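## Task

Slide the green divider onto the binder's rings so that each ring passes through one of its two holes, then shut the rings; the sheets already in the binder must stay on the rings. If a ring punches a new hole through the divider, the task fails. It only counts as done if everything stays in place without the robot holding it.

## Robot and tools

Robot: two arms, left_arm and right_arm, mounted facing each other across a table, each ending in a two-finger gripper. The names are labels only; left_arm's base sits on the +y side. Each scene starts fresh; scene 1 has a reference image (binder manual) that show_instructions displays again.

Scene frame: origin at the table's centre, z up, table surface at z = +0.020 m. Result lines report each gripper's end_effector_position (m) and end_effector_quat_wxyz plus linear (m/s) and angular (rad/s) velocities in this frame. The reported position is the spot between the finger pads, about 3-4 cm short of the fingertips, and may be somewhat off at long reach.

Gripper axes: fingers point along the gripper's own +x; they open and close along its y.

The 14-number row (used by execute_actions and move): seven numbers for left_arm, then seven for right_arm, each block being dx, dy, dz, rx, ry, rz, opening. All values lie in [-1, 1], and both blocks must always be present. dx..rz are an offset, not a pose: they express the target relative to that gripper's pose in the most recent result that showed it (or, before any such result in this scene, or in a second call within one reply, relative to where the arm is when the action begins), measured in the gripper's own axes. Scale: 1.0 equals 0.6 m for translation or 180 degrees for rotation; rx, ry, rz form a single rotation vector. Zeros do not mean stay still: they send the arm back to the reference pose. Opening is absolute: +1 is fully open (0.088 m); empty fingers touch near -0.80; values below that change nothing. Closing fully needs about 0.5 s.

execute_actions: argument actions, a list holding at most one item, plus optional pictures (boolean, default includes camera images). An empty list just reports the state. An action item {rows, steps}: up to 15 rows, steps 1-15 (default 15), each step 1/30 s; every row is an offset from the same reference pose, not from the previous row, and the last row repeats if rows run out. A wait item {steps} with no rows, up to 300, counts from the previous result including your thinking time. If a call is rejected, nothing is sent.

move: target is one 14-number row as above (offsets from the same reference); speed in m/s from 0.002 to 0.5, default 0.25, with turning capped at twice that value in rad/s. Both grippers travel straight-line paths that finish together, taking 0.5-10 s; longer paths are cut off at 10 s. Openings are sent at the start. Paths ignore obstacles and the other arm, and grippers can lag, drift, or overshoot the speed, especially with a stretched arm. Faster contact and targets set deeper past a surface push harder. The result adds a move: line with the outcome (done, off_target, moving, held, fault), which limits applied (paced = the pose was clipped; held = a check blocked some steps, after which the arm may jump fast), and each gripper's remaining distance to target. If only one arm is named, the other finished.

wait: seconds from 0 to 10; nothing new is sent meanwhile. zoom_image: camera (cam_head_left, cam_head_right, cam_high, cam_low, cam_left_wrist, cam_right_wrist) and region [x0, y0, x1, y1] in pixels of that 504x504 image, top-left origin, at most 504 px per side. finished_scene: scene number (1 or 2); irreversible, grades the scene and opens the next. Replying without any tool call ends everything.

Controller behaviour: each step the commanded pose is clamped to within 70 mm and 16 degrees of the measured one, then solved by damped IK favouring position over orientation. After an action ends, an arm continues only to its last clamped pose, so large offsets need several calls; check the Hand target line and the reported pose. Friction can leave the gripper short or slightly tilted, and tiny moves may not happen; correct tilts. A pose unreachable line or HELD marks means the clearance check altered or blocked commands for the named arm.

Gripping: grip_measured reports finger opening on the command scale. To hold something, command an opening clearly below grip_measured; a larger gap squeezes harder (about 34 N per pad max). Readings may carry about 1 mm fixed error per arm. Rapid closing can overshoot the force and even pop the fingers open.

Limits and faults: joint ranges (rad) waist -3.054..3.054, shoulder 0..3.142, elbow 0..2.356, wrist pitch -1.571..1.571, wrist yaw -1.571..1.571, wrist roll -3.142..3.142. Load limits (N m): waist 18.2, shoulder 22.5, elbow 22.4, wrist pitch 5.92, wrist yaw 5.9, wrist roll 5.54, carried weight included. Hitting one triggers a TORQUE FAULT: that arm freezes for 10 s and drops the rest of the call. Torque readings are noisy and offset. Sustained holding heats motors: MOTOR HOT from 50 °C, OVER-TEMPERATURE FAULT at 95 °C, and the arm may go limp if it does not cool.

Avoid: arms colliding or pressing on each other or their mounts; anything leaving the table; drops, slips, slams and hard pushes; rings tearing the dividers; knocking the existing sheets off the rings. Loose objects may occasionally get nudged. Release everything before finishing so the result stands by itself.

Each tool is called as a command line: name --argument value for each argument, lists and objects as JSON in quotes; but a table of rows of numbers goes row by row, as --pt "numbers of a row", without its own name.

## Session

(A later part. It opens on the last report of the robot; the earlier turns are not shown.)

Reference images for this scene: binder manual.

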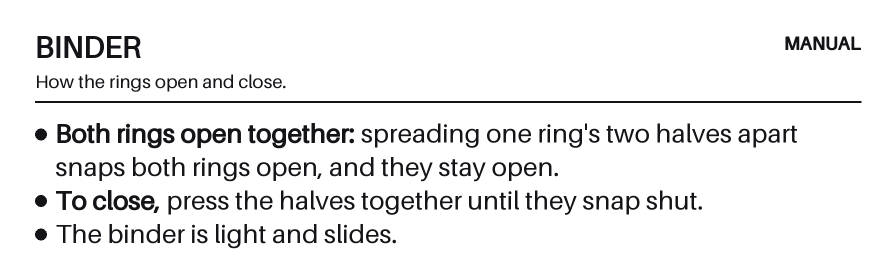

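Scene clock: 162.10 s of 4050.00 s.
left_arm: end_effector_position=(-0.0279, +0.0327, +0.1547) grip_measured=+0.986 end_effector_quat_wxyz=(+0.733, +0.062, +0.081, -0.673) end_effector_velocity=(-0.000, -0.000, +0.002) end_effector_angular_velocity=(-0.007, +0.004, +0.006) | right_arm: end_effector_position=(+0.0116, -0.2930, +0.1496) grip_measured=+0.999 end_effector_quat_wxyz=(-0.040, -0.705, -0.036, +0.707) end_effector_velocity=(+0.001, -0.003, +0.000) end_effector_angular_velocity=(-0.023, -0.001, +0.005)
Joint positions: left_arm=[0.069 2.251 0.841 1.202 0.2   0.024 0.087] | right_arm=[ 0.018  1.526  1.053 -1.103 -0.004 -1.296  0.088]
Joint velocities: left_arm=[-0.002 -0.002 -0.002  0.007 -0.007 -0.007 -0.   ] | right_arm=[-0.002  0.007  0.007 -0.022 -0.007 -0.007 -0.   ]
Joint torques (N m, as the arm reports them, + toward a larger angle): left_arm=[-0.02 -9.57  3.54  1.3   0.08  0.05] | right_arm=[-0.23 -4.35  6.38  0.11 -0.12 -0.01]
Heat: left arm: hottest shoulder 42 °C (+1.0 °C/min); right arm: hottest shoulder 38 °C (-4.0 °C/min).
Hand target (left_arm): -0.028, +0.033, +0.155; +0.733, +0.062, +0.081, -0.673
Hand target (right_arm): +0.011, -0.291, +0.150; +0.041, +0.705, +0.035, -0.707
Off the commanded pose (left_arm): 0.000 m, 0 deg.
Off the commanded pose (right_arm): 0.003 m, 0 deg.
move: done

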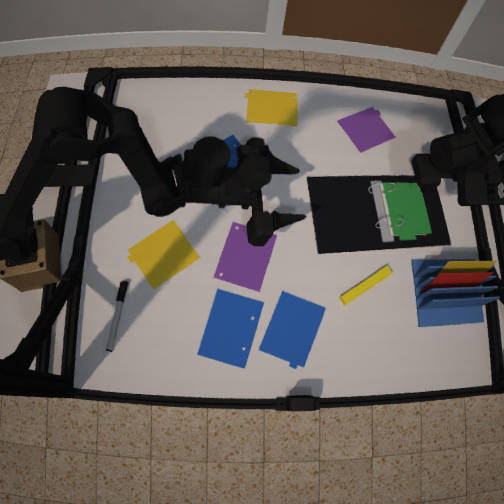

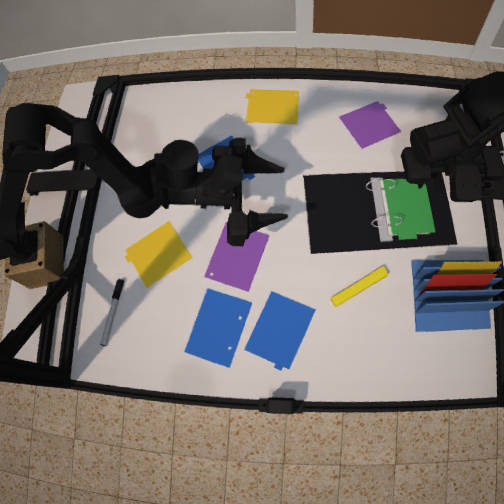

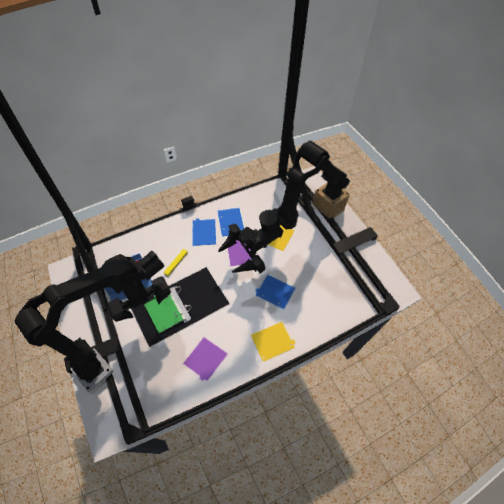

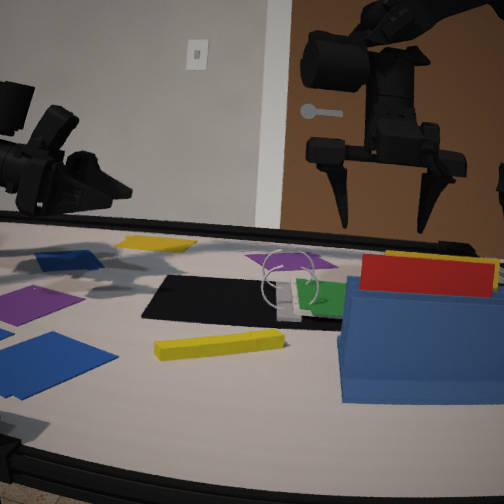

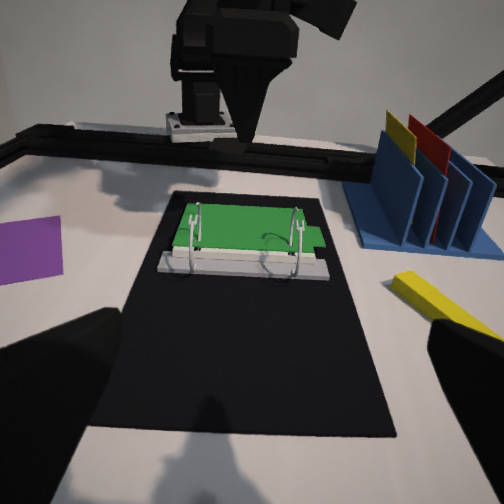

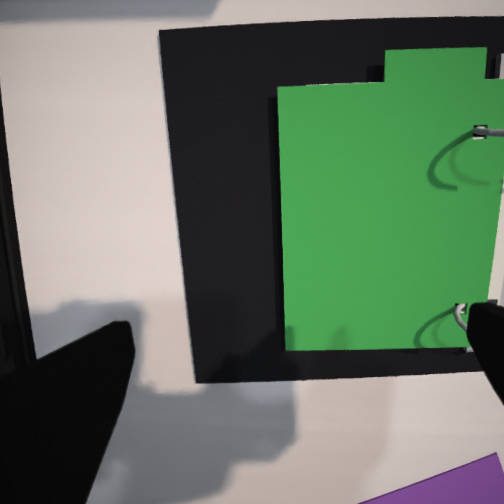

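move --target '[0,0,0,0,0,0,1,0.035,-0.181,-0.06,0,0,0,1]' --speed 0.15

Scene clock: 165.73 s of 4050.00 s.
left_arm: end_effector_position=(-0.0279, +0.0327, +0.1545) grip_measured=+0.986 end_effector_quat_wxyz=(+0.733, +0.062, +0.081, -0.673) end_effector_velocity=(-0.000, +0.001, -0.001) end_effector_angular_velocity=(+0.007, +0.008, +0.006) | right_arm: end_effector_position=(+0.0353, -0.1827, +0.1313) grip_measured=+0.999 end_effector_quat_wxyz=(-0.038, -0.705, -0.038, +0.707) end_effector_velocity=(+0.005, -0.003, -0.002) end_effector_angular_velocity=(-0.022, -0.027, +0.005)
Joint positions: left_arm=[0.069 2.252 0.841 1.202 0.2   0.024 0.087] | right_arm=[-0.163  1.906  1.418 -1.082 -0.004 -1.476  0.088]
Joint velocities: left_arm=[-0.002 -0.002 -0.002 -0.007 -0.007 -0.007  0.   ] | right_arm=[-0.002  0.007  0.002 -0.022  0.022 -0.007 -0.   ]
Joint torques (N m, as the arm reports them, + toward a larger angle): left_arm=[ 0.01 -9.56  3.53  1.3   0.07  0.05] | right_arm=[-0.08 -6.99  6.28  0.15 -0.1   0.01]
Heat: left arm: hottest shoulder 42 °C (+1.0 °C/min); right arm: hottest shoulder 38 °C (-4.1 °C/min).
Hand target (left_arm): -0.028, +0.033, +0.155; +0.733, +0.062, +0.081, -0.673
Hand target (right_arm): +0.035, -0.181, +0.129; +0.040, +0.705, +0.036, -0.708
Off the commanded pose (left_arm): 0.000 m, 0 deg.
Off the commanded pose (right_arm): 0.004 m, 0 deg.
move: done

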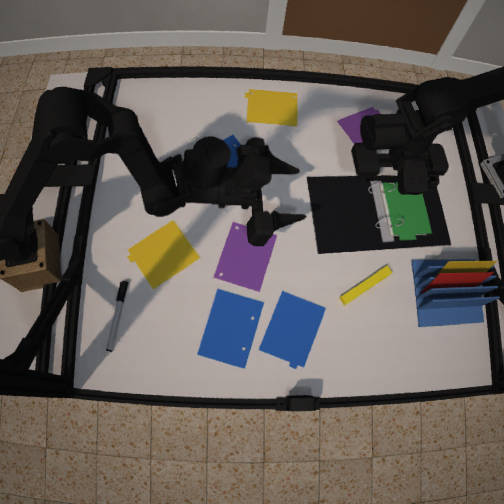

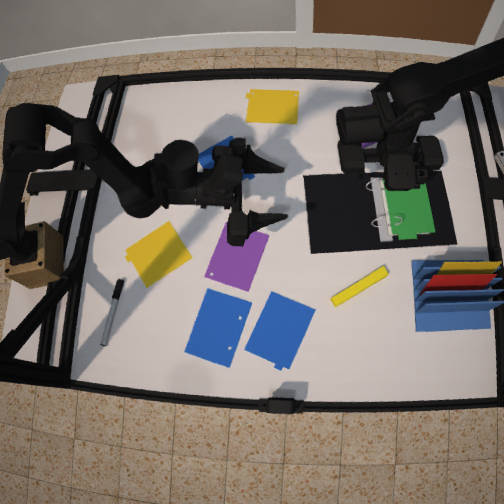

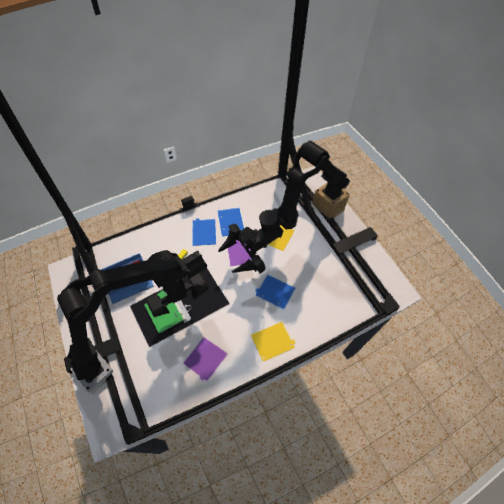

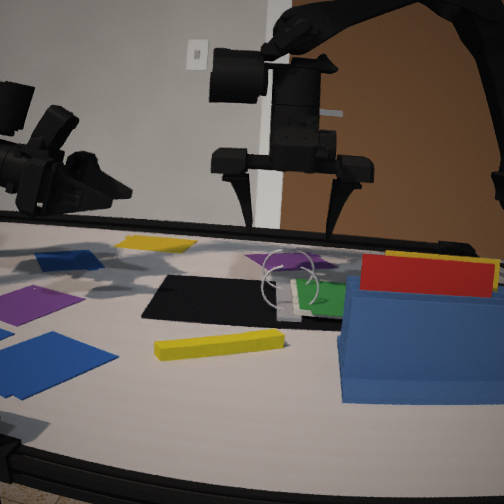

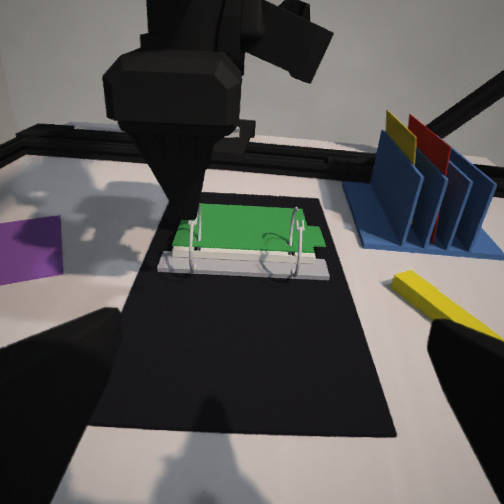

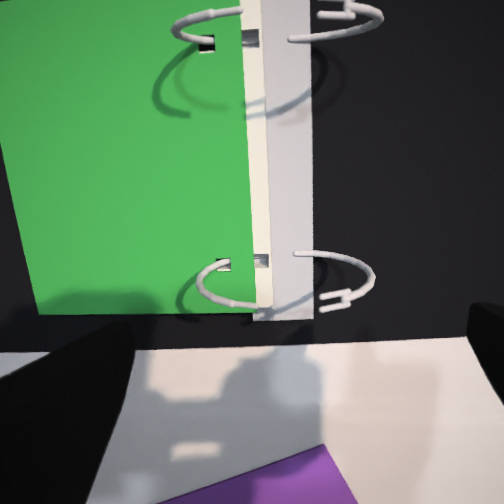

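move --target '[0,0,0,0,0,0,1,0.068,0.003,0,0,0,0,0.75]' --speed 0.06

Scene clock: 170.90 s of 4050.00 s.
left_arm: end_effector_position=(-0.0279, +0.0327, +0.1545) grip_measured=+0.986 end_effector_quat_wxyz=(+0.733, +0.062, +0.081, -0.673) end_effector_velocity=(-0.000, +0.002, -0.004) end_effector_angular_velocity=(+0.020, +0.015, -0.003) | right_arm: end_effector_position=(+0.0351, -0.1814, +0.0958) grip_measured=+0.750 end_effector_quat_wxyz=(-0.032, -0.704, -0.043, +0.708) end_effector_velocity=(+0.000, -0.002, +0.000) end_effector_angular_velocity=(-0.008, +0.005, +0.020)
Joint positions: left_arm=[0.069 2.252 0.841 1.202 0.2   0.024 0.087] | right_arm=[-0.163  1.94   1.317 -0.931 -0.004 -1.476  0.076]
Joint velocities: left_arm=[ 0.002 -0.002 -0.002 -0.022  0.007 -0.007 -0.   ] | right_arm=[-0.002 -0.002 -0.002 -0.007 -0.007 -0.022  0.   ]
Joint torques (N m, as the arm reports them, + toward a larger angle): left_arm=[-0.04 -9.58  3.57  1.3   0.07  0.04] | right_arm=[ 0.07 -7.23  4.21  0.44 -0.05  0.05]
Heat: left arm: hottest shoulder 42 °C (+1.0 °C/min); right arm: hottest shoulder 38 °C (-5.1 °C/min).
Hand target (left_arm): -0.028, +0.033, +0.155; +0.733, +0.062, +0.081, -0.673
Hand target (right_arm): +0.035, -0.184, +0.091; +0.038, +0.705, +0.038, -0.707
Off the commanded pose (left_arm): 0.000 m, 0 deg.
Off the commanded pose (right_arm): 0.006 m, 1 deg.
After step 90, 1.13 s passed at rest.
move: done

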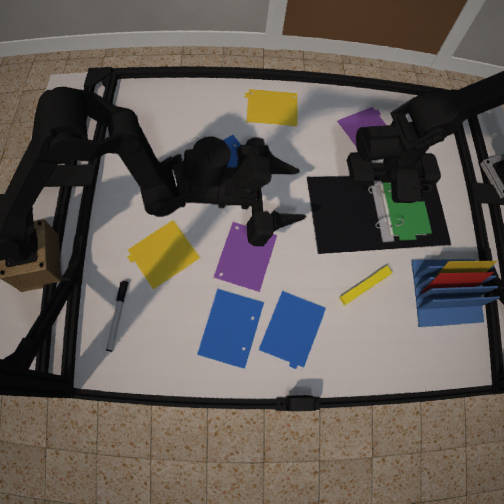

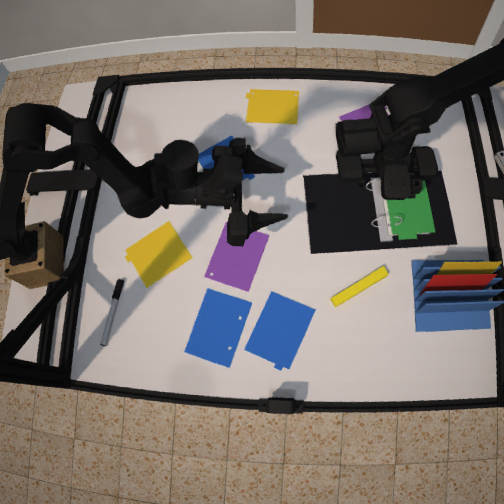

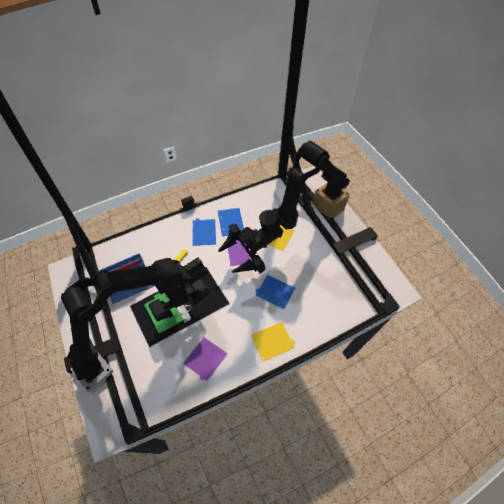

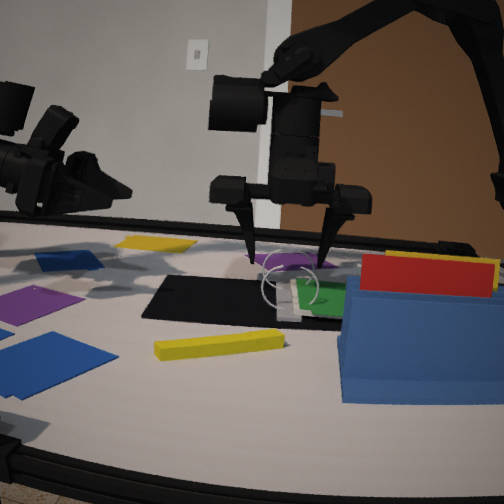

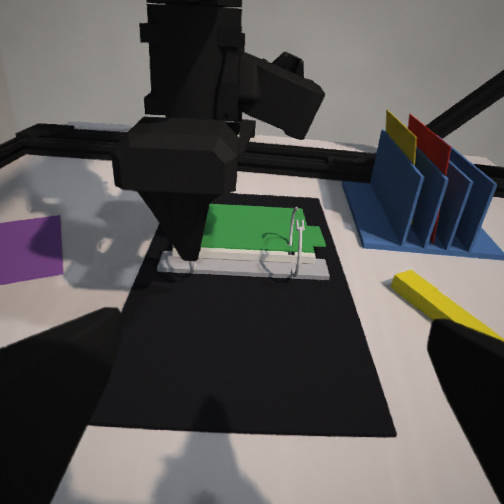

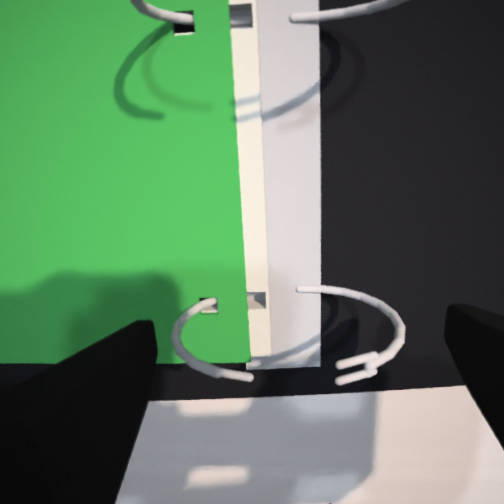

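move --target '[0,0,0,0,0,0,1,0.008,0.011,0,0,0,0,0.6]' --speed 0.02

execute_actions --actions '[{"rows":[[0,0,0,0,0,0,1,0,0,0,0,0,0,0.55],[0,0,0,0,0,0,1,0,0,0,0,0,0,0.5],[0,0,0,0,0,0,1,0,0,0,0,0,0,0.45],[0,0,0,0,0,0,1,0,0,0,0,0,0,0.4],[0,0,0,0,0,0,1,0,0,0,0,0,0,0.36],[0,0,0,0,0,0,1,0,0,0,0,0,0,0.32],[0,0,0,0,0,0,1,0,0,0,0,0,0,0.28],[0,0,0,0,0,0,1,0,0,0,0,0,0,0.24],[0,0,0,0,0,0,1,0,0,0,0,0,0,0.2],[0,0,0,0,0,0,1,0,0,0,0,0,0,0.16]]}]'

Scene clock: 176.40 s of 4050.00 s.
left_arm: end_effector_position=(-0.0279, +0.0327, +0.1545) grip_measured=+0.986 end_effector_quat_wxyz=(+0.733, +0.062, +0.081, -0.673) end_effector_velocity=(-0.002, -0.001, +0.002) end_effector_angular_velocity=(-0.006, -0.011, -0.002) | right_arm: end_effector_position=(+0.0360, -0.1860, +0.0895) grip_measured=+0.600 end_effector_quat_wxyz=(-0.034, -0.704, -0.042, +0.708) end_effector_velocity=(+0.003, -0.003, +0.001) end_effector_angular_velocity=(-0.006, -0.009, +0.005)
Joint positions: left_arm=[0.069 2.252 0.841 1.202 0.2   0.024 0.087] | right_arm=[-0.163  1.936  1.283 -0.905 -0.004 -1.476  0.068]
Joint velocities: left_arm=[-0.007 -0.002 -0.002  0.007 -0.007  0.007 -0.   ] | right_arm=[-0.002 -0.007 -0.007 -0.007  0.007 -0.007 -0.   ]
Joint torques (N m, as the arm reports them, + toward a larger angle): left_arm=[ 0.01 -9.59  3.51  1.3   0.07  0.04] | right_arm=[ 0.2  -9.52  4.09  0.42 -0.05  0.08]
Heat: left arm: hottest shoulder 42 °C (+1.0 °C/min); right arm: hottest shoulder 39 °C (-4.0 °C/min).
Hand target (left_arm): -0.028, +0.033, +0.155; +0.733, +0.062, +0.081, -0.673
Hand target (right_arm): +0.036, -0.188, +0.091; +0.032, +0.704, +0.043, -0.708
Off the commanded pose (left_arm): 0.000 m, 0 deg.
Off the commanded pose (right_arm): 0.002 m, 0 deg.
After step 90, 1.80 s passed at rest.
move: done

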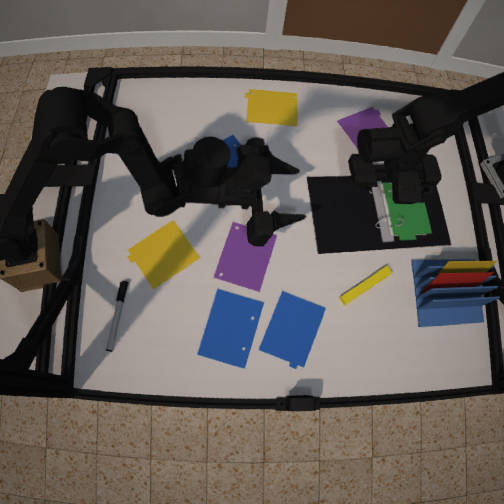

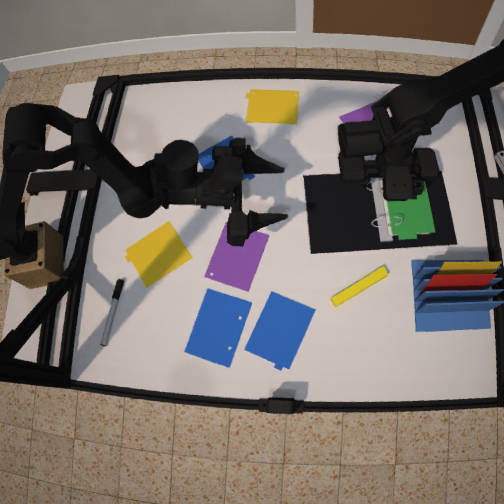

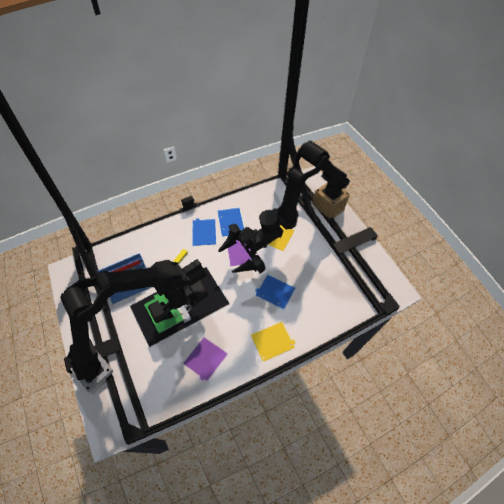

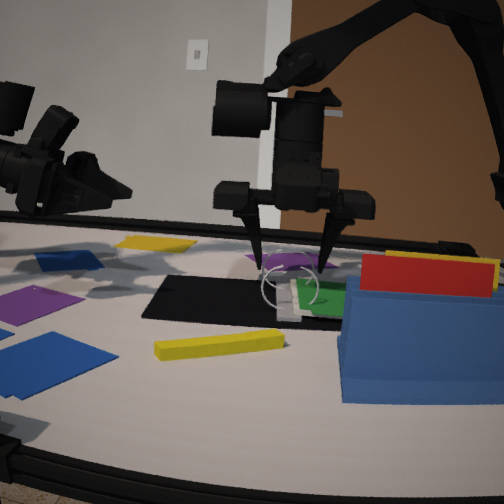

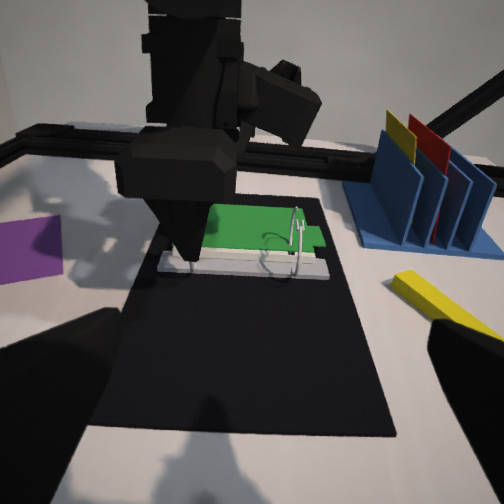

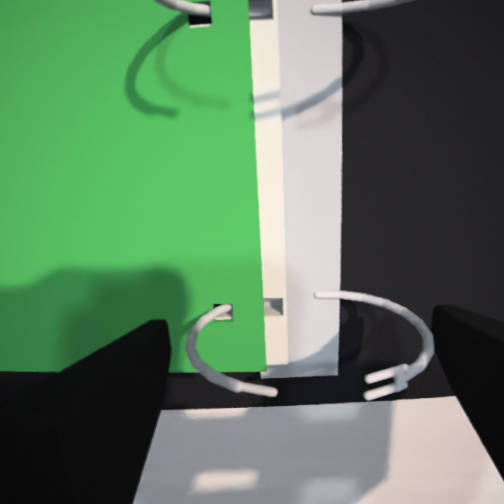

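Scene clock: 176.90 s of 4050.00 s.
left_arm: end_effector_position=(-0.0279, +0.0327, +0.1545) grip_measured=+0.986 end_effector_quat_wxyz=(+0.733, +0.062, +0.081, -0.673) end_effector_velocity=(+0.003, -0.001, +0.003) end_effector_angular_velocity=(-0.012, +0.002, +0.011) | right_arm: end_effector_position=(+0.0360, -0.1851, +0.0909) grip_measured=+0.210 end_effector_quat_wxyz=(-0.032, -0.704, -0.044, +0.708) end_effector_velocity=(+0.000, -0.003, -0.001) end_effector_angular_velocity=(-0.013, +0.005, +0.005)
Joint positions: left_arm=[0.069 2.252 0.841 1.202 0.2   0.024 0.087] | right_arm=[-0.163  1.932  1.284 -0.904 -0.003 -1.476  0.049]
Joint velocities: left_arm=[ 0.002 -0.002  0.002  0.007 -0.007 -0.007 -0.   ] | right_arm=[-0.002  0.002 -0.002 -0.007 -0.007 -0.007 -0.   ]
Joint torques (N m, as the arm reports them, + toward a larger angle): left_arm=[-0.01 -9.57  3.54  1.3   0.09  0.04] | right_arm=[ 0.04 -7.89  4.99  0.2  -0.08  0.05]
Heat: left arm: hottest shoulder 42 °C (+1.0 °C/min); right arm: hottest shoulder 39 °C (-4.0 °C/min).
Hand target (left_arm): -0.028, +0.033, +0.154; +0.733, +0.062, +0.081, -0.673
Hand target (right_arm): +0.036, -0.186, +0.090; +0.034, +0.704, +0.042, -0.708
Off the commanded pose (left_arm): 0.000 m, 0 deg.
Off the commanded pose (right_arm): 0.002 m, 0 deg.
Steps of this call (steps 1 to 15: all 15 steps of this action). Readings (end_effector_position):
1: left_arm (-0.0279, +0.0327, +0.1545) | right_arm (+0.0360, -0.1860, +0.0895)
2: left_arm (-0.0279, +0.0327, +0.1545) | right_arm (+0.0360, -0.1860, +0.0895)
4: left_arm (-0.0279, +0.0327, +0.1545) | right_arm (+0.0359, -0.1855, +0.0895)
8: left_arm (-0.0279, +0.0327, +0.1545) | right_arm (+0.0361, -0.1860, +0.0904)
15: the state above

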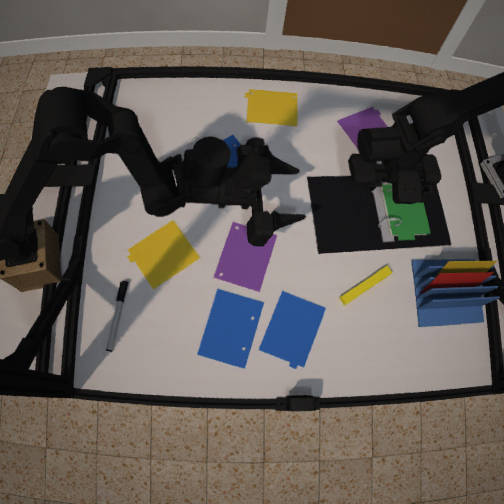

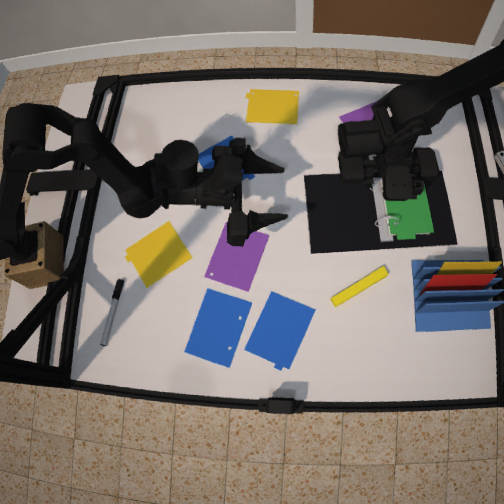

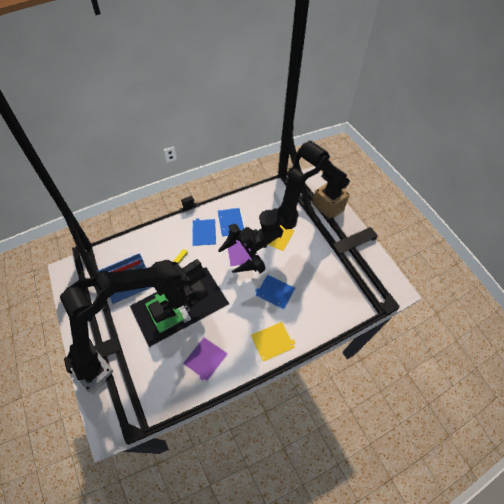

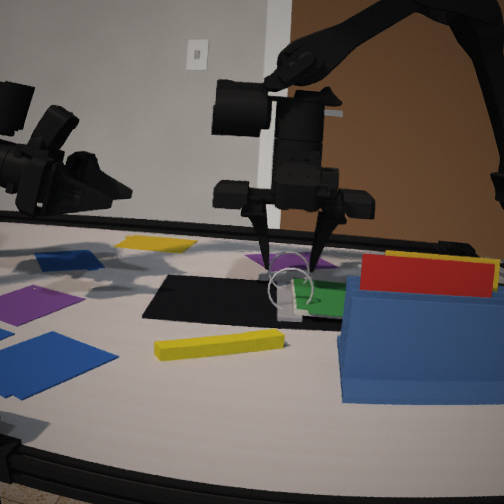

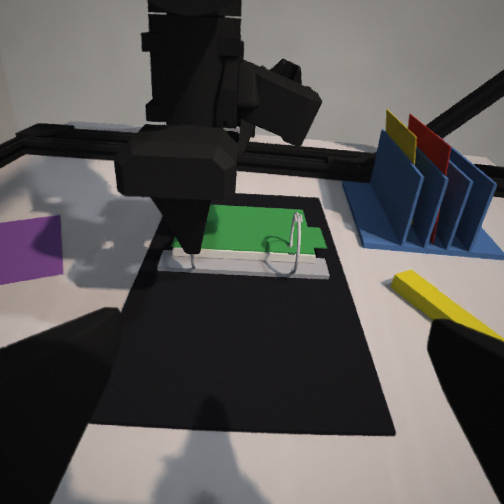

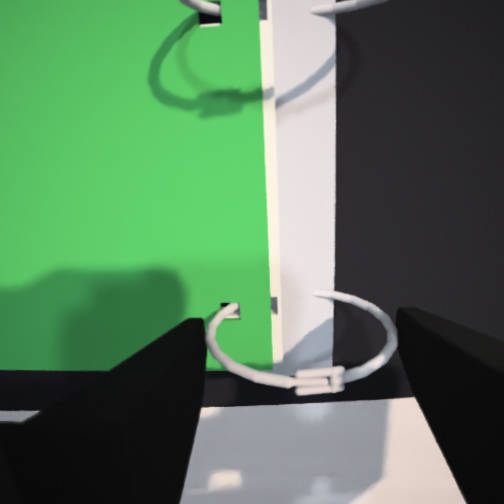

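move --target '[0,0,0,0,0,0,1,-0.1,0,0,0,0,0,1]' --speed 0.07

Scene clock: 180.23 s of 4050.00 s.
left_arm: end_effector_position=(-0.0279, +0.0327, +0.1543) grip_measured=+0.986 end_effector_quat_wxyz=(+0.733, +0.062, +0.081, -0.673) end_effector_velocity=(-0.000, -0.000, +0.002) end_effector_angular_velocity=(-0.007, +0.004, +0.006) | right_arm: end_effector_position=(+0.0366, -0.1885, +0.1461) grip_measured=+0.999 end_effector_quat_wxyz=(-0.036, -0.705, -0.040, +0.707) end_effector_velocity=(+0.001, -0.004, +0.001) end_effector_angular_velocity=(-0.018, +0.004, -0.010)
Joint positions: left_arm=[0.069 2.252 0.841 1.202 0.2   0.024 0.087] | right_arm=[-0.163  1.868  1.427 -1.125 -0.003 -1.476  0.088]
Joint velocities: left_arm=[-0.002 -0.002 -0.002  0.007 -0.007 -0.007 -0.   ] | right_arm=[-0.002 -0.002  0.002 -0.022 -0.007  0.007 -0.   ]
Joint torques (N m, as the arm reports them, + toward a larger angle): left_arm=[ 0.   -9.58  3.51  1.31  0.07  0.05] | right_arm=[ 0.05 -9.09  6.4   0.16 -0.05  0.04]
Heat: left arm: hottest shoulder 42 °C (+1.0 °C/min); right arm: hottest shoulder 39 °C (-4.0 °C/min).
Hand target (left_arm): -0.028, +0.033, +0.154; +0.733, +0.062, +0.081, -0.673
Hand target (right_arm): +0.036, -0.187, +0.151; +0.032, +0.704, +0.044, -0.708
Off the commanded pose (left_arm): 0.000 m, 0 deg.
Off the commanded pose (right_arm): 0.005 m, 1 deg.
move: done

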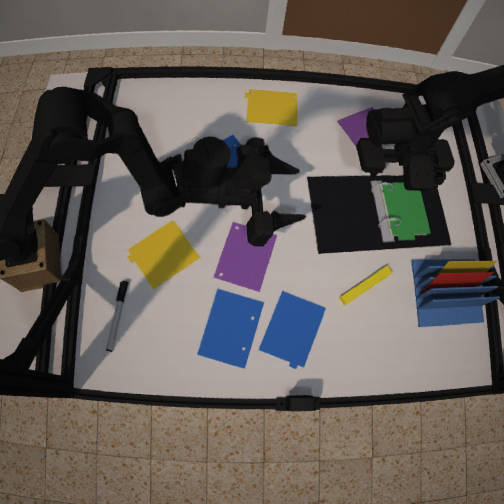

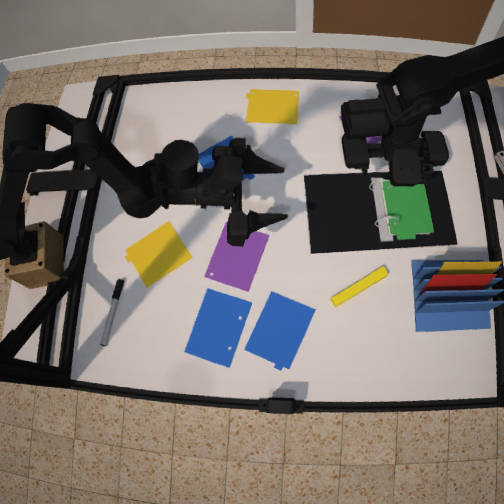

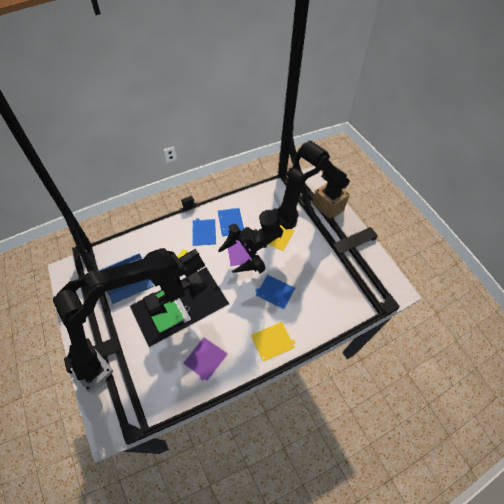

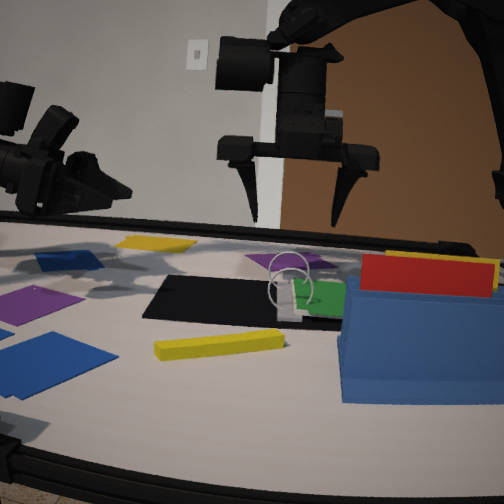

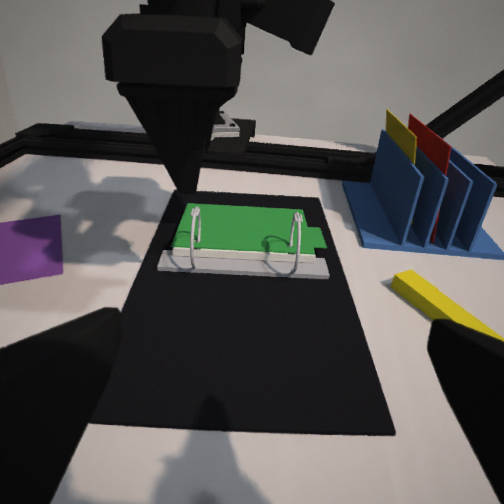

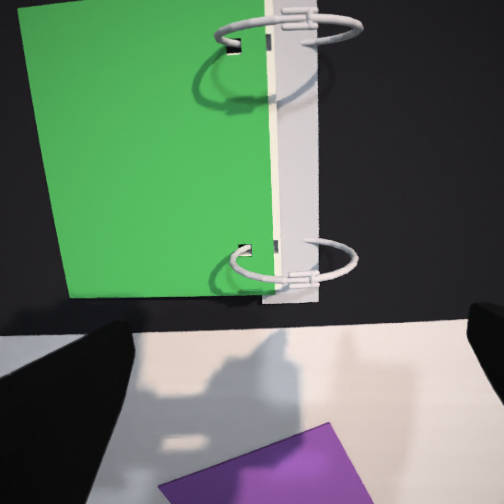

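finished_scene --scene 2

The scene is finished: the task was done.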